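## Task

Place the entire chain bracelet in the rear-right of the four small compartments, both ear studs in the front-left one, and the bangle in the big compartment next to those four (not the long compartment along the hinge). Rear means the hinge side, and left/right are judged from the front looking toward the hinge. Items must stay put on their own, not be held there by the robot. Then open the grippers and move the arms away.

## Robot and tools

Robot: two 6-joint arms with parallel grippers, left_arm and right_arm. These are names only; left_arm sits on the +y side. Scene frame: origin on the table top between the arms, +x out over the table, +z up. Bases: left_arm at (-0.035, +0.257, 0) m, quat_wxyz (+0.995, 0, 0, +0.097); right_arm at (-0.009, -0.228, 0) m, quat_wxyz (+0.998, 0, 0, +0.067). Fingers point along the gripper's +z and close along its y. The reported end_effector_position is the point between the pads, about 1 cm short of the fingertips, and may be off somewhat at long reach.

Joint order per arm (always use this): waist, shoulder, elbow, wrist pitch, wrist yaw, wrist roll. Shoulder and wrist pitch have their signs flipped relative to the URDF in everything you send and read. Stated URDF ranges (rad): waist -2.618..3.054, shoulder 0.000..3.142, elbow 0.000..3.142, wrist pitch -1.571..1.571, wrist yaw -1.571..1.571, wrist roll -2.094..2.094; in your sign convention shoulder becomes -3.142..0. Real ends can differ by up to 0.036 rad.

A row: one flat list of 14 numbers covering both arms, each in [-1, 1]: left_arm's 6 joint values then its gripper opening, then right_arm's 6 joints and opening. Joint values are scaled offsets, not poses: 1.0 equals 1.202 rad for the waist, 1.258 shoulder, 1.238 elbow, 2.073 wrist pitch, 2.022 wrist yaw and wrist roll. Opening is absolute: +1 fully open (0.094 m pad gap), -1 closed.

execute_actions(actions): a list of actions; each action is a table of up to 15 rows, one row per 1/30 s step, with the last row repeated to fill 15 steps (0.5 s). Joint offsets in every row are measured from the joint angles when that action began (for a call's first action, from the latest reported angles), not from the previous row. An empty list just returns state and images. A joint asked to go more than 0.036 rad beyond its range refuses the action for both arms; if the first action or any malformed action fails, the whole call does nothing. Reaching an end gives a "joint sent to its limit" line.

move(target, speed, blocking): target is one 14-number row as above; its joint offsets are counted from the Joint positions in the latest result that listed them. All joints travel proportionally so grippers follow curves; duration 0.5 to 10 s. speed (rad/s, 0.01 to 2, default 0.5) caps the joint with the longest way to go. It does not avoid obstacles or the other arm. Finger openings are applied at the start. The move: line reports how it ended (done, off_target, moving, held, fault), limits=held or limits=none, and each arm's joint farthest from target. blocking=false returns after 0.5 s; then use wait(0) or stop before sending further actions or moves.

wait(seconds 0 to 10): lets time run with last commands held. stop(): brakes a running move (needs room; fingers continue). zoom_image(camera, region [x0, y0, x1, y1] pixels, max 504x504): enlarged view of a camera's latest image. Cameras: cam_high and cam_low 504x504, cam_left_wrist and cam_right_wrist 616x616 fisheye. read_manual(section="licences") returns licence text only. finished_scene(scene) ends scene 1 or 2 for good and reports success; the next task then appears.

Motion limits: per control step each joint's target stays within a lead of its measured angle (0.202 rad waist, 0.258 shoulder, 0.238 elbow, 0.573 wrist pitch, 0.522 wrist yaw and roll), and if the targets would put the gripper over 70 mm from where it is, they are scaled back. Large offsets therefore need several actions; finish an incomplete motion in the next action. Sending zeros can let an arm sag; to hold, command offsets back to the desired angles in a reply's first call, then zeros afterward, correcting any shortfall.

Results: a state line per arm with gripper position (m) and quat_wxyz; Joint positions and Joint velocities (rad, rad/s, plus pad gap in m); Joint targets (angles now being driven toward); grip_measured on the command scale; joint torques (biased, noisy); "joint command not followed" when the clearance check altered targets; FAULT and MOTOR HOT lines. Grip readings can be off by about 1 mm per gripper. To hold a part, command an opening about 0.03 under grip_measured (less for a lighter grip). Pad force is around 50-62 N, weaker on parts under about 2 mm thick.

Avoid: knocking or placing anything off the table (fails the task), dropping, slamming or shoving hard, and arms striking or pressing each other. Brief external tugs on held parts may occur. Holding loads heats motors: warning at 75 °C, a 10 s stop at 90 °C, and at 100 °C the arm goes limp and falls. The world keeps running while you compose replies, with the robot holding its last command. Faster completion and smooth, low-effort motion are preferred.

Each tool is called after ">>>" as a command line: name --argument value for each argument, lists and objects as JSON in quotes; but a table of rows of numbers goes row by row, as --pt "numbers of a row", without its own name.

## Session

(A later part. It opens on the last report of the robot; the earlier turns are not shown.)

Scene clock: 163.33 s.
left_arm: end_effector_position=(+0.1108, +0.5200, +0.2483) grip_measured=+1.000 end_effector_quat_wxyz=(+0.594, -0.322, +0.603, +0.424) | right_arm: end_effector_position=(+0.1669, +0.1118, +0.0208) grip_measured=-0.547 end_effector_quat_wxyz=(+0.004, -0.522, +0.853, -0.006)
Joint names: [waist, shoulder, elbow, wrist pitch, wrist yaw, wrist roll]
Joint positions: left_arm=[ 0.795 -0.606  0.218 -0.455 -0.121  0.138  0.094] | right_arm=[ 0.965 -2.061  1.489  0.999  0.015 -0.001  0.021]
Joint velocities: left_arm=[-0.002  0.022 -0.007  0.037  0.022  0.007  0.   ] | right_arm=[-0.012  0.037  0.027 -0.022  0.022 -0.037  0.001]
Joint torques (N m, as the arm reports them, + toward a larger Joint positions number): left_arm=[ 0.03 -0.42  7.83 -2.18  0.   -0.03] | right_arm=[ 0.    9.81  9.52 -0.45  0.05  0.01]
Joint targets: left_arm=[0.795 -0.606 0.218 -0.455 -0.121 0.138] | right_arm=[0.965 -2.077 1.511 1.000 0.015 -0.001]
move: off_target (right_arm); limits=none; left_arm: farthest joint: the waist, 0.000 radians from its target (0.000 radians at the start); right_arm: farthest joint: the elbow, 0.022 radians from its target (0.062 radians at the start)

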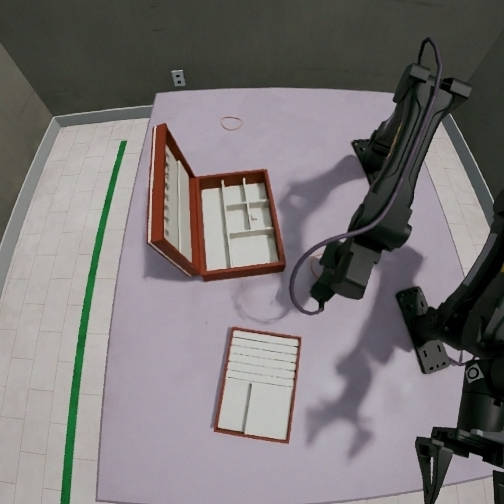

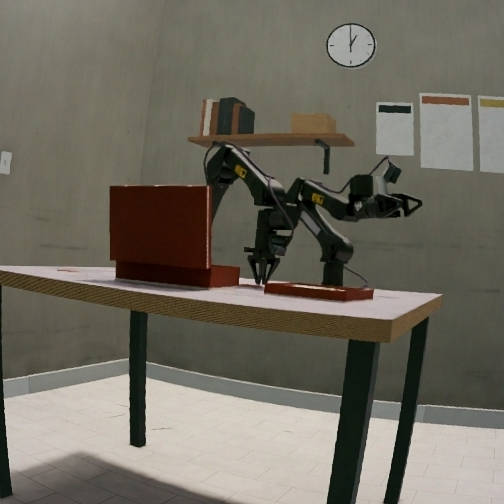

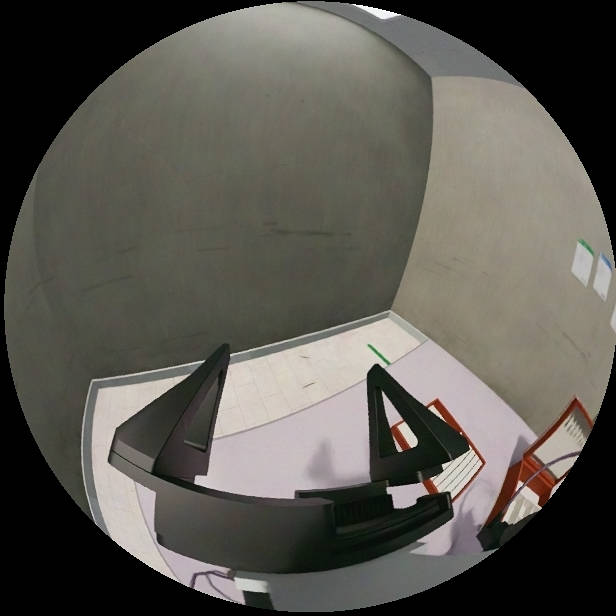

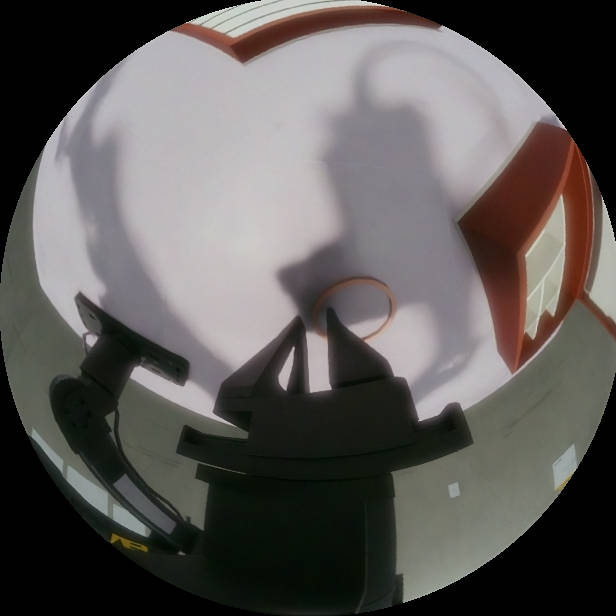

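Good. Descend, then close.

>>> move --target '[0,0,0,0,0,0,1,0,-0.035,0.01,-0.012,0,0,-0.55]' --speed 0.06

>>> execute_actions --actions '[[[0,0,0,0,0,0,1,0,-0.02,0.01,0,0,0,-0.7]],[[0,0,0,0,0,0,1,0,-0.02,0.01,0,0,0,-0.82]],[[0,0,0,0,0,0,1,0,-0.02,0.01,0,0,0,-0.9]],[[0,0,0,0,0,0,1,0,-0.02,0.01,0,0,0,-0.96]]]'

>>> zoom_image --camera "cam_right_wrist" --region '[230,200,430,400]'

Scene clock: 168.23 s.
left_arm: end_effector_position=(+0.1108, +0.5200, +0.2483) grip_measured=+1.000 end_effector_quat_wxyz=(+0.594, -0.322, +0.603, +0.424) | right_arm: end_effector_position=(+0.1667, +0.1115, +0.0152) grip_measured=-0.547 end_effector_quat_wxyz=(-0.001, -0.522, +0.853, -0.009)
Joint names: [waist, shoulder, elbow, wrist pitch, wrist yaw, wrist roll]
Joint positions: left_arm=[ 0.795 -0.606  0.218 -0.455 -0.121  0.138  0.094] | right_arm=[ 0.965 -2.077  1.489  0.995  0.015 -0.001  0.021]
Joint velocities: left_arm=[ 0.007 -0.007 -0.022 -0.022 -0.037  0.007  0.   ] | right_arm=[ 0.002  0.007  0.012 -0.022  0.022 -0.037  0.001]
Joint torques (N m, as the arm reports them, + toward a larger Joint positions number): left_arm=[ 0.01 -0.47  7.88 -2.18 -0.02 -0.01] | right_arm=[-0.08  8.79  8.66 -0.67  0.05 -0.01]
Joint targets: left_arm=[0.795 -0.606 0.218 -0.455 -0.121 0.138] | right_arm=[0.965 -2.105 1.501 0.975 0.015 -0.001]
move: off_target (right_arm); limits=none; left_arm: farthest joint: the waist, 0.000 radians from its target (0.000 radians at the start); right_arm: farthest joint: the shoulder, 0.028 radians from its target (0.044 radians at the start)

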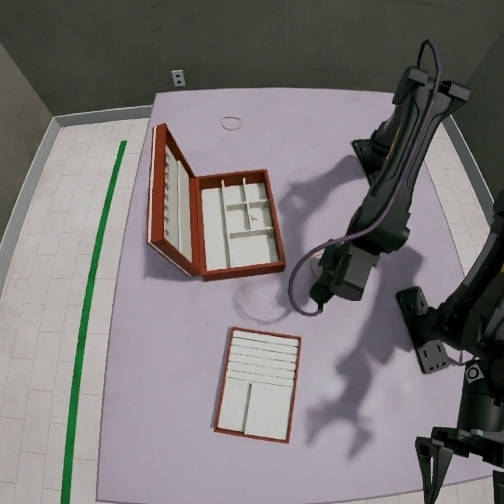

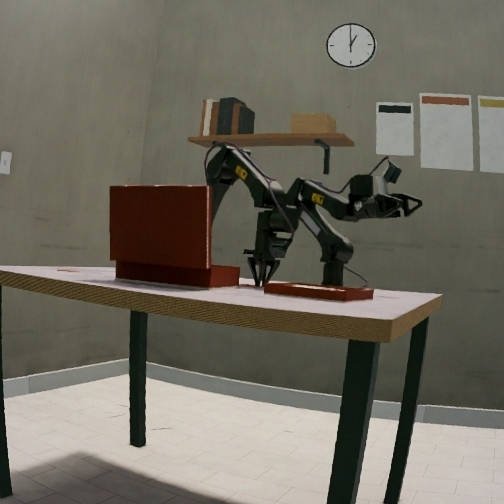

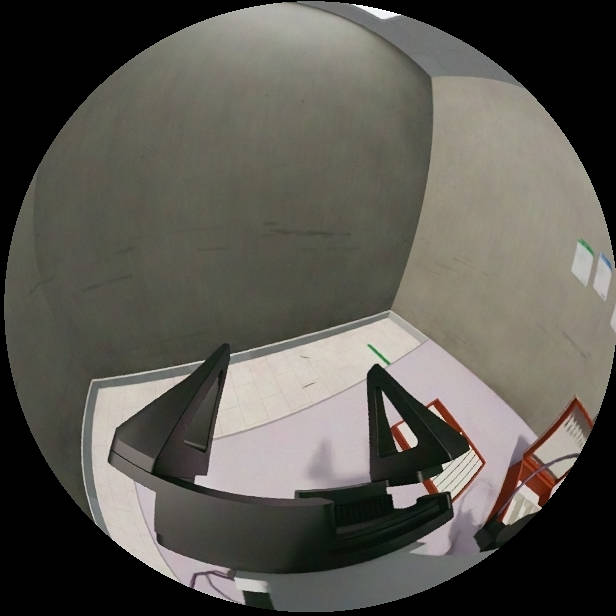

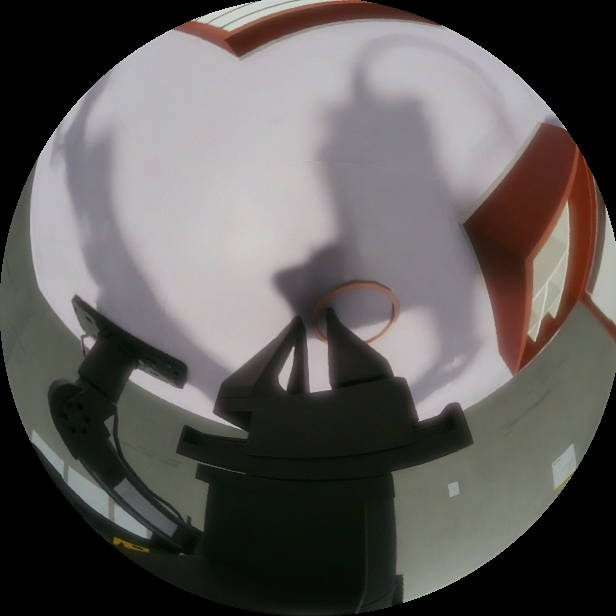

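Scene clock: 170.23 s.
left_arm: end_effector_position=(+0.1108, +0.5200, +0.2483) grip_measured=+1.000 end_effector_quat_wxyz=(+0.594, -0.322, +0.603, +0.424) | right_arm: end_effector_position=(+0.1660, +0.1117, +0.0149) grip_measured=-0.947 end_effector_quat_wxyz=(-0.003, -0.522, +0.853, -0.008)
Joint names: [waist, shoulder, elbow, wrist pitch, wrist yaw, wrist roll]
Joint positions: left_arm=[ 0.795 -0.606  0.218 -0.455 -0.121  0.138  0.094] | right_arm=[ 0.965 -2.078  1.489  0.995  0.01  -0.001  0.002]
Joint velocities: left_arm=[-0.002  0.002  0.007  0.051  0.081 -0.022  0.   ] | right_arm=[-0.002  0.027  0.007  0.007  0.007  0.037 -0.   ]
Joint torques (N m, as the arm reports them, + toward a larger Joint positions number): left_arm=[ 0.   -0.38  7.82 -2.19 -0.01 -0.03] | right_arm=[-0.08  9.27  8.67 -0.39  0.05  0.  ]
Joint targets: left_arm=[0.795 -0.606 0.218 -0.455 -0.121 0.138] | right_arm=[0.965 -2.102 1.501 0.995 0.011 -0.001]

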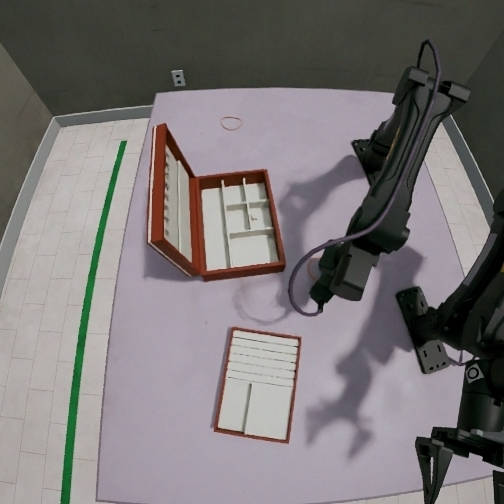

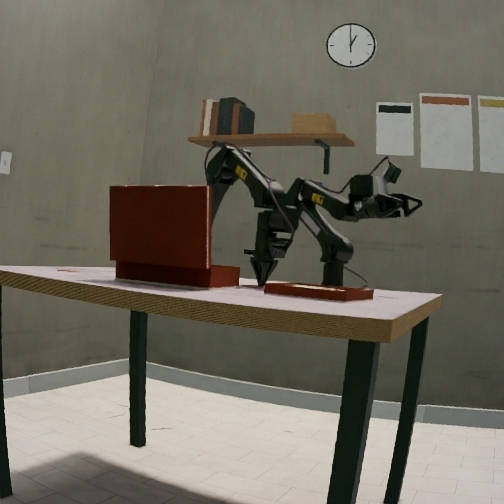

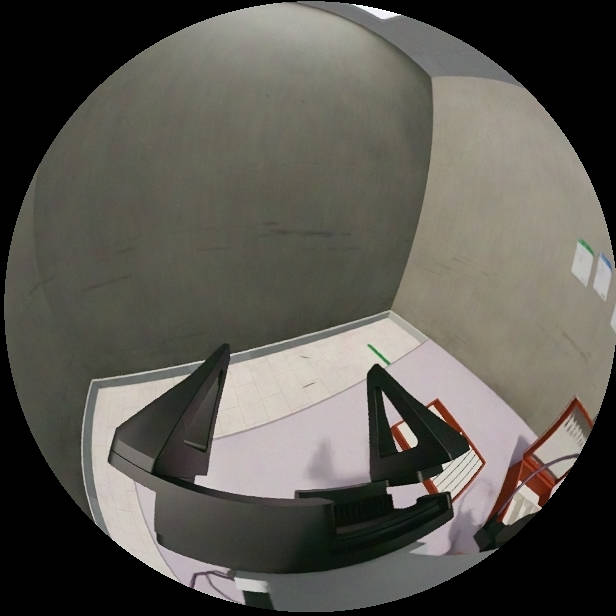

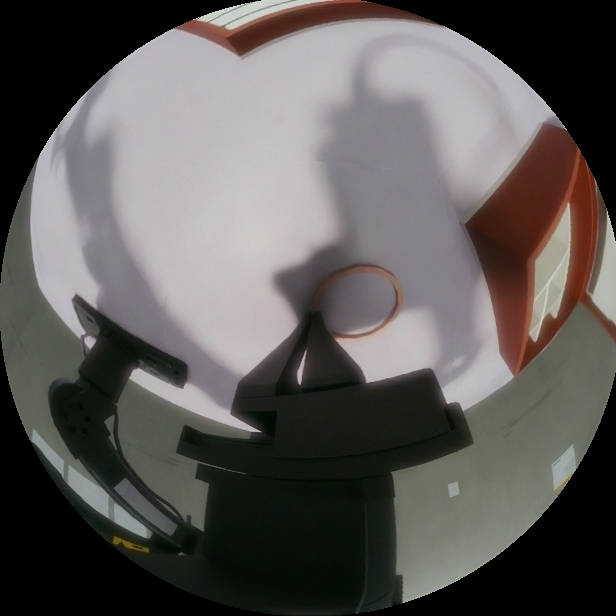

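Region (230, 200, 430, 400) of cam_right_wrist's 616x616 image, scaled by 2.520, with more detail than that image has.

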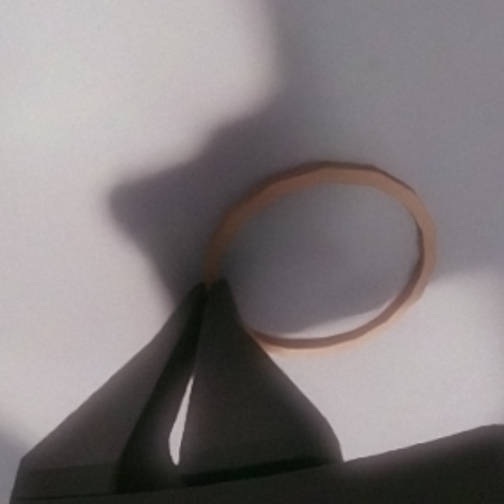

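Pinched (tilted up). Tighten and lift.

>>> execute_actions --actions '[[[0,0,0,0,0,0,1,0,-0.02,0.01,0,0,0,-1]]]'

>>> move --target '[0,0,0,0,0,0,1,0,0.13,0.13,0.14,0,0,-1]' --speed 0.2

Scene clock: 172.67 s.
left_arm: end_effector_position=(+0.1108, +0.5200, +0.2483) grip_measured=+1.000 end_effector_quat_wxyz=(+0.594, -0.322, +0.603, +0.424) | right_arm: end_effector_position=(+0.1660, +0.1117, +0.0149) grip_measured=-0.970 end_effector_quat_wxyz=(-0.003, -0.522, +0.853, -0.008)
Joint names: [waist, shoulder, elbow, wrist pitch, wrist yaw, wrist roll]
Joint positions: left_arm=[ 0.795 -0.606  0.218 -0.455 -0.121  0.138  0.094] | right_arm=[ 0.965 -2.078  1.489  0.995  0.01  -0.001  0.001]
Joint velocities: left_arm=[ 0.002 -0.012 -0.017  0.007 -0.051  0.051  0.   ] | right_arm=[-0.002 -0.012  0.002  0.007 -0.066 -0.022  0.   ]
Joint torques (N m, as the arm reports them, + toward a larger Joint positions number): left_arm=[ 0.01 -0.47  7.84 -2.19  0.   -0.02] | right_arm=[ 0.12  9.19  8.62 -0.43  0.07 -0.02]
Joint targets: left_arm=[0.795 -0.606 0.218 -0.455 -0.121 0.138] | right_arm=[0.965 -2.103 1.501 0.995 0.010 -0.001]

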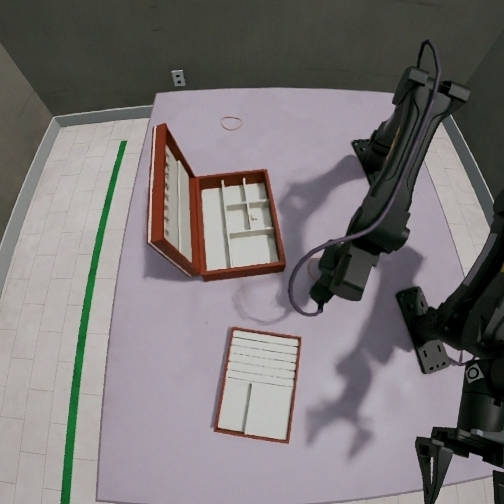

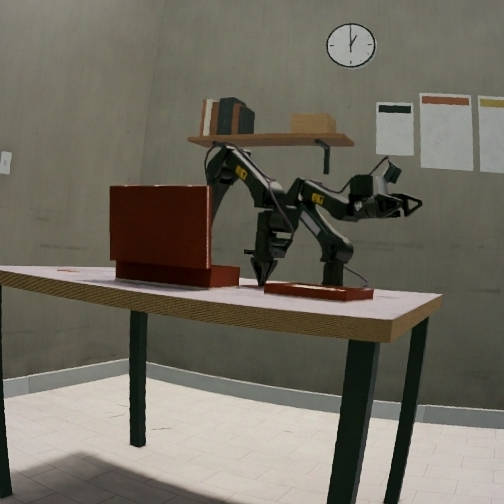

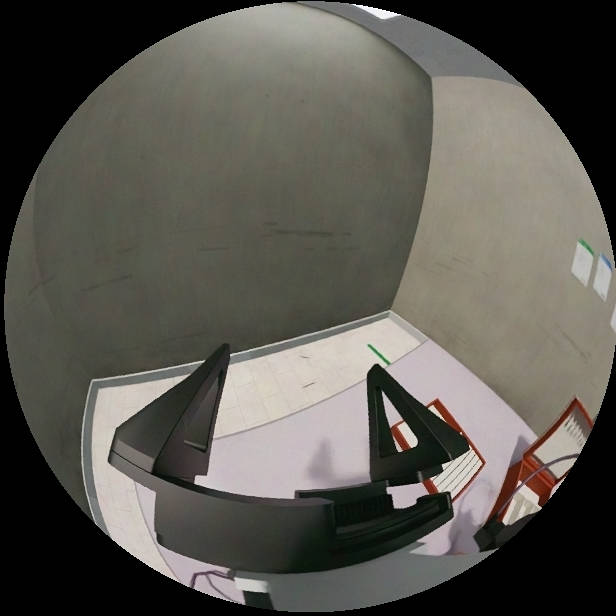

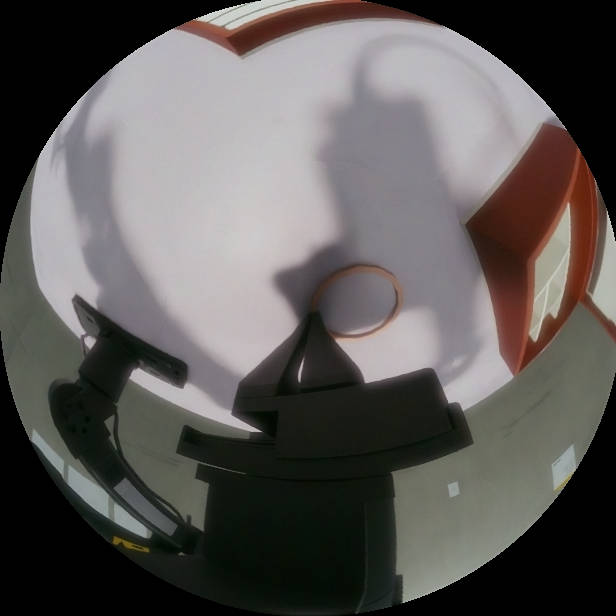

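Scene clock: 174.73 s.
left_arm: end_effector_position=(+0.1108, +0.5200, +0.2483) grip_measured=+1.000 end_effector_quat_wxyz=(+0.594, -0.322, +0.603, +0.424) | right_arm: end_effector_position=(+0.1583, +0.0965, +0.1034) grip_measured=-0.970 end_effector_quat_wxyz=(+0.005, -0.522, +0.853, -0.003)
Joint names: [waist, shoulder, elbow, wrist pitch, wrist yaw, wrist roll]
Joint positions: left_arm=[ 0.795 -0.606  0.218 -0.455 -0.121  0.138  0.094] | right_arm=[ 0.965 -1.927  1.631  1.27   0.01  -0.001  0.001]
Joint velocities: left_arm=[-0.002 -0.007  0.007  0.051 -0.022 -0.022  0.   ] | right_arm=[ 0.007 -0.002 -0.007 -0.11   0.037  0.022 -0.001]
Joint torques (N m, as the arm reports them, + toward a larger Joint positions number): left_arm=[-0.03 -0.48  7.82 -2.18  0.    0.  ] | right_arm=[-0.03 11.31  9.68 -0.29  0.02 -0.03]
Joint targets: left_arm=[0.795 -0.606 0.218 -0.455 -0.121 0.138] | right_arm=[0.965 -1.914 1.650 1.285 0.010 -0.001]
move: done; limits=none; left_arm: farthest joint: the waist, 0.000 radians from its target (0.000 radians at the start); right_arm: farthest joint: the elbow, 0.019 radians from its target (0.161 radians at the start)

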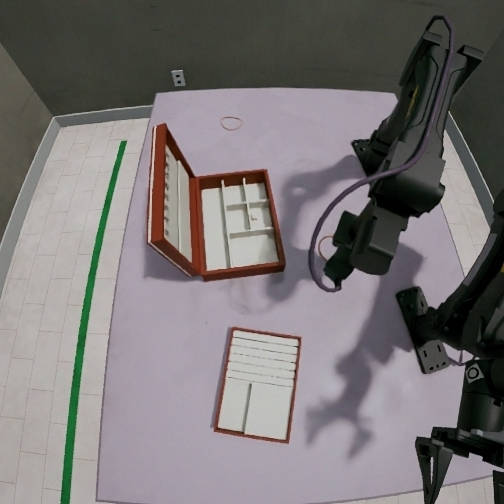

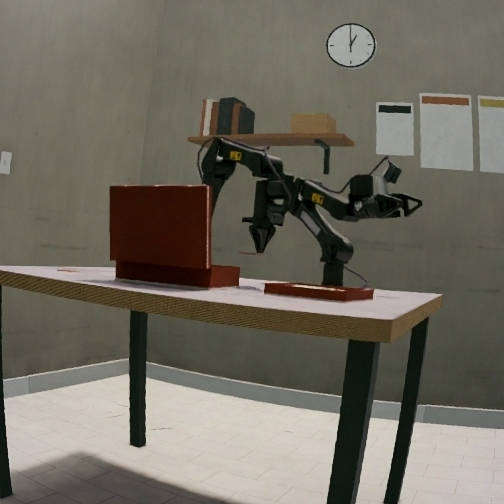

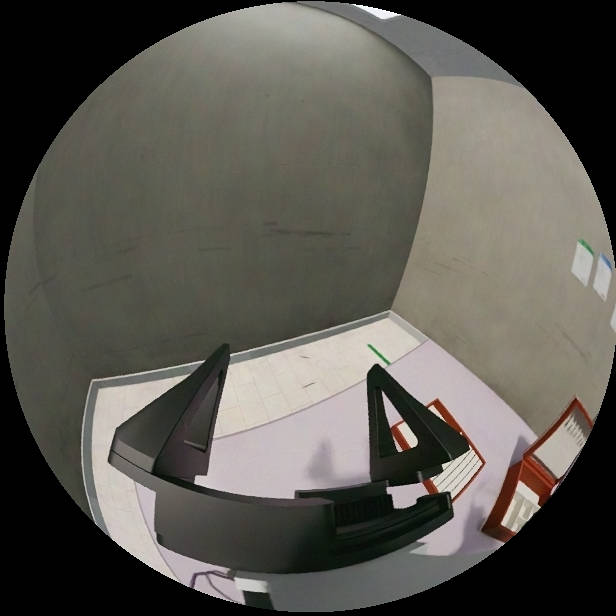

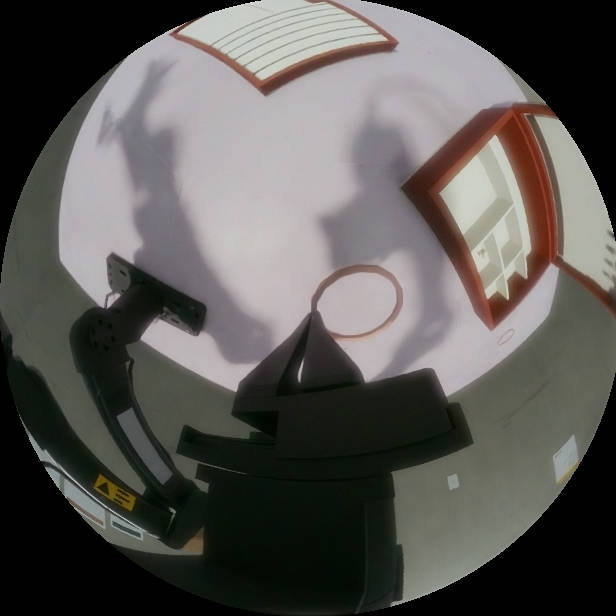

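>>> move --target '[0,0,0,0,0,0,1,-0.395,-0.045,0.075,-0.136,0,-0.555,-1]' --speed 0.45

Scene clock: 182.70 s.
left_arm: end_effector_position=(+0.1108, +0.5200, +0.2483) grip_measured=+1.000 end_effector_quat_wxyz=(+0.594, -0.322, +0.603, +0.424) | right_arm: end_effector_position=(+0.3555, +0.0346, +0.1175) grip_measured=-0.970 end_effector_quat_wxyz=(-0.146, +0.755, -0.638, +0.042)
Joint names: [waist, shoulder, elbow, wrist pitch, wrist yaw, wrist roll]
Joint positions: left_arm=[ 0.795 -0.606  0.218 -0.455 -0.121  0.138  0.094] | right_arm=[ 0.493 -1.97   1.701  0.998  0.01  -1.115  0.001]
Joint velocities: left_arm=[-0.007  0.007 -0.002  0.007 -0.095 -0.037  0.   ] | right_arm=[ 0.007 -0.007 -0.007  0.022  0.007  0.066 -0.   ]
Joint torques (N m, as the arm reports them, + toward a larger Joint positions number): left_arm=[-0.02 -0.43  7.84 -2.19 -0.01 -0.02] | right_arm=[-0.31 10.04 10.64 -1.28  0.04 -0.09]
Joint targets: left_arm=[0.795 -0.606 0.218 -0.455 -0.121 0.138] | right_arm=[0.489 -1.984 1.723 0.988 0.010 -1.123]
move: off_target (right_arm); limits=none; left_arm: farthest joint: the waist, 0.000 radians from its target (0.000 radians at the start); right_arm: farthest joint: the elbow, 0.023 radians from its target (0.093 radians at the start)

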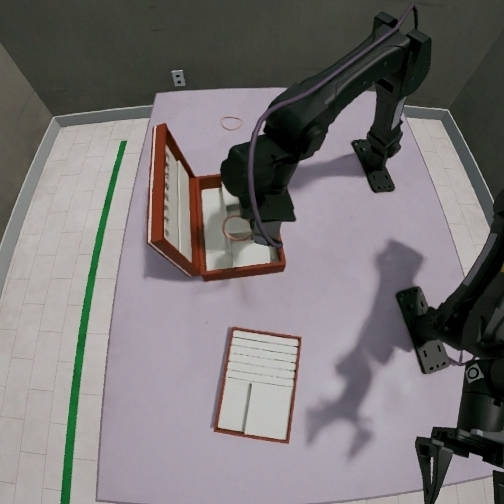

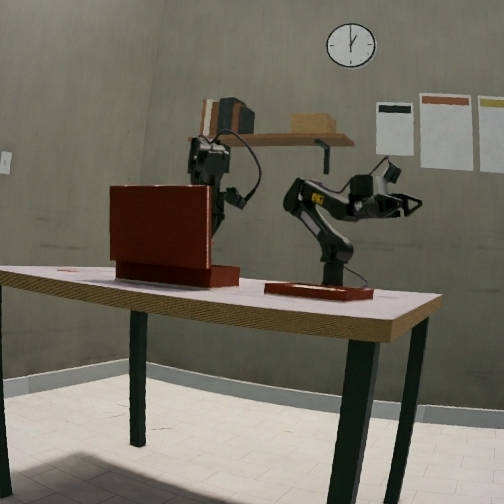

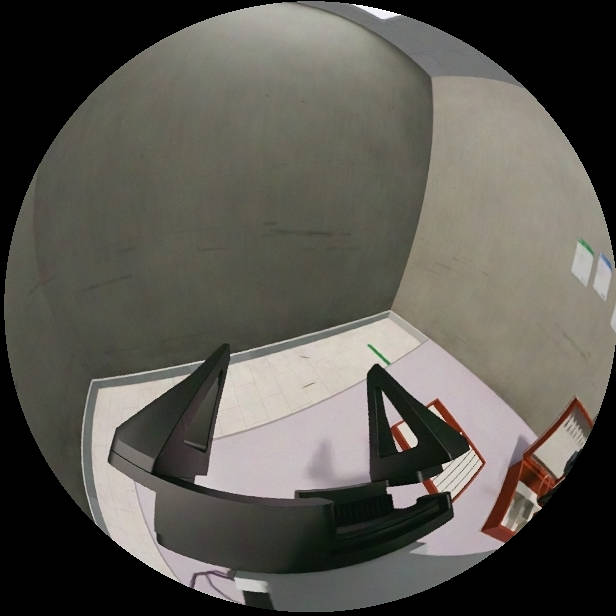

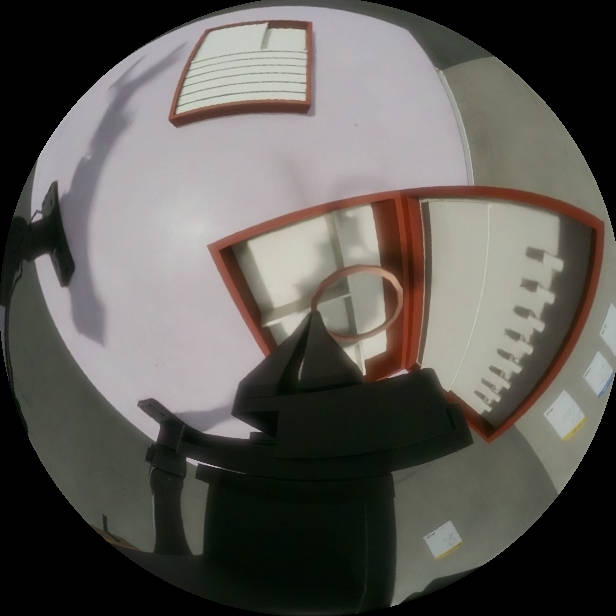

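>>> move --target '[0,0,0,0,0,0,1,0.03,0,-0.205,-0.116,0,-0.03,-1]' --speed 0.2

Scene clock: 187.30 s.
left_arm: end_effector_position=(+0.1108, +0.5200, +0.2483) grip_measured=+1.000 end_effector_quat_wxyz=(+0.594, -0.322, +0.603, +0.424) | right_arm: end_effector_position=(+0.3391, +0.0375, +0.0570) grip_measured=-0.970 end_effector_quat_wxyz=(-0.140, +0.781, -0.607, +0.042)
Joint names: [waist, shoulder, elbow, wrist pitch, wrist yaw, wrist roll]
Joint positions: left_arm=[ 0.795 -0.606  0.218 -0.455 -0.121  0.138  0.094] | right_arm=[ 0.521 -1.97   1.46   0.768  0.01  -1.167  0.001]
Joint velocities: left_arm=[-0.007 -0.002 -0.012  0.007 -0.022 -0.007  0.   ] | right_arm=[-0.002  0.002  0.002  0.11  -0.066 -0.037  0.   ]
Joint torques (N m, as the arm reports them, + toward a larger Joint positions number): left_arm=[-0.02 -0.46  7.86 -2.19 -0.01 -0.02] | right_arm=[ 0.74 11.02  6.98 -1.26  0.02 -0.08]
Joint targets: left_arm=[0.795 -0.606 0.218 -0.455 -0.121 0.138] | right_arm=[0.529 -1.970 1.447 0.757 0.010 -1.175]
move: done; limits=none; left_arm: farthest joint: the waist, 0.000 radians from its target (0.000 radians at the start); right_arm: farthest joint: the elbow, 0.013 radians from its target (0.254 radians at the start)

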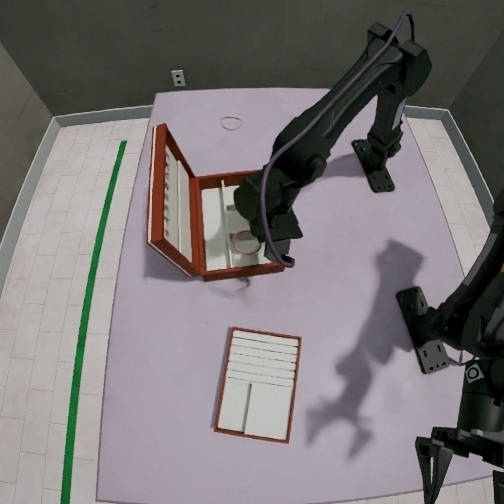

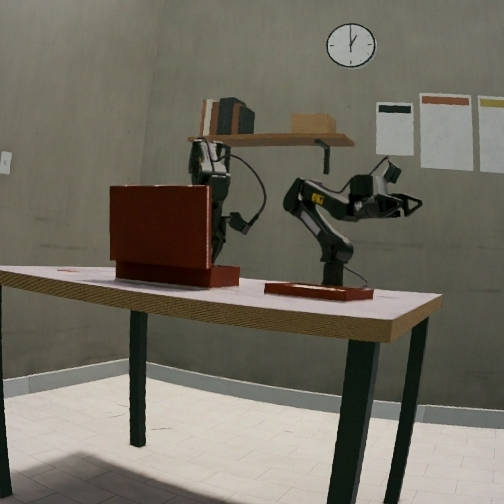

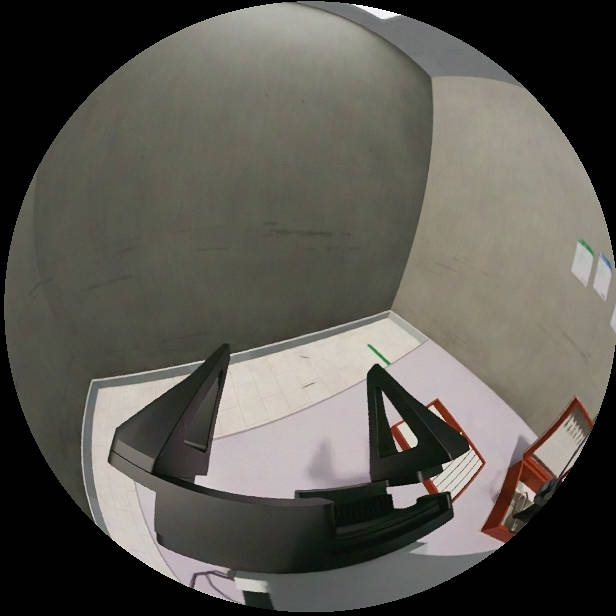

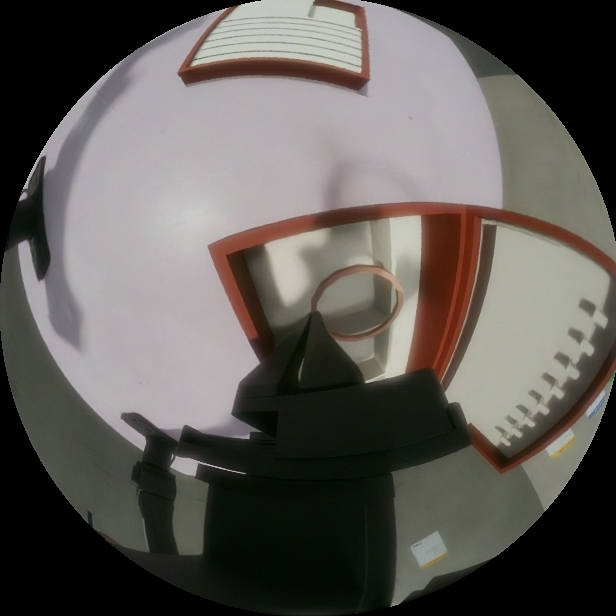

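>>> move --target '[0,0,0,0,0,0,1,0.028,-0.025,-0.045,-0.03,0,0,-1]' --speed 0.08

>>> zoom_image --camera "cam_right_wrist" --region '[200,180,480,420]'

Scene clock: 191.00 s.
left_arm: end_effector_position=(+0.1108, +0.5200, +0.2483) grip_measured=+1.000 end_effector_quat_wxyz=(+0.594, -0.322, +0.603, +0.424) | right_arm: end_effector_position=(+0.3305, +0.0450, +0.0394) grip_measured=-0.970 end_effector_quat_wxyz=(-0.136, +0.789, -0.598, +0.039)
Joint names: [waist, shoulder, elbow, wrist pitch, wrist yaw, wrist roll]
Joint positions: left_arm=[ 0.795 -0.606  0.218 -0.455 -0.121  0.138  0.094] | right_arm=[ 0.546 -1.99   1.419  0.716  0.01  -1.167  0.001]
Joint velocities: left_arm=[-0.002  0.007 -0.017 -0.051  0.007 -0.022  0.   ] | right_arm=[ 0.002  0.012  0.007  0.051 -0.007  0.022 -0.001]
Joint torques (N m, as the arm reports them, + toward a larger Joint positions number): left_arm=[-0.01 -0.42  7.8  -2.19 -0.02 -0.04] | right_arm=[ 0.62 10.05  6.76 -1.22  0.03  0.02]
Joint targets: left_arm=[0.795 -0.606 0.218 -0.455 -0.121 0.138] | right_arm=[0.554 -2.001 1.405 0.706 0.010 -1.167]
move: done; limits=none; left_arm: farthest joint: the waist, 0.000 radians from its target (0.000 radians at the start); right_arm: farthest joint: the elbow, 0.015 radians from its target (0.056 radians at the start)

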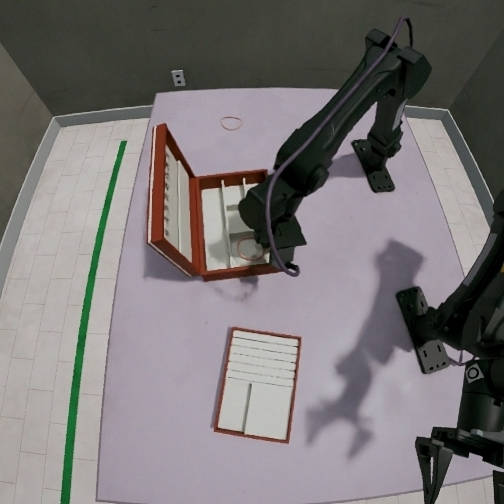

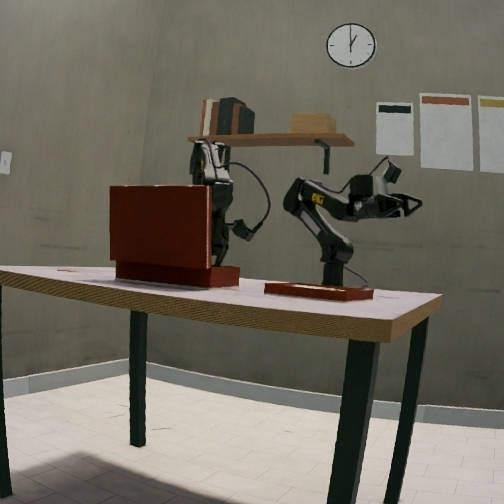

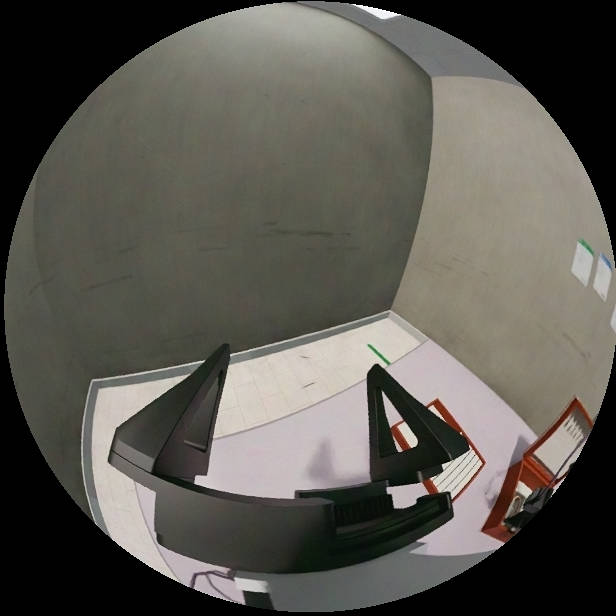

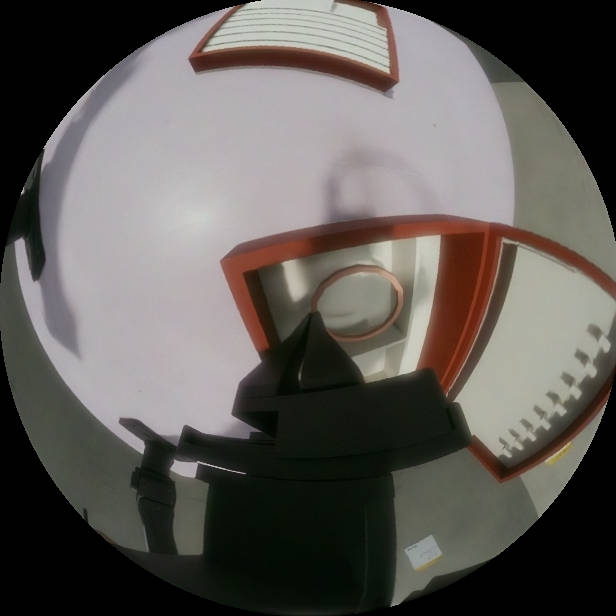

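Region (200, 180, 480, 420) of cam_right_wrist's 616x616 image, scaled by 1.800, with more detail than that image has; it fills the top 432 rows of this view, and the rest is white.

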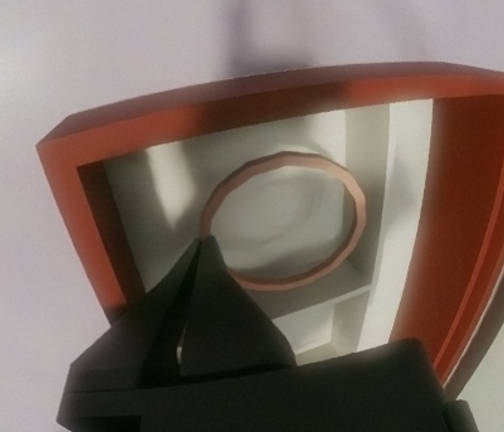

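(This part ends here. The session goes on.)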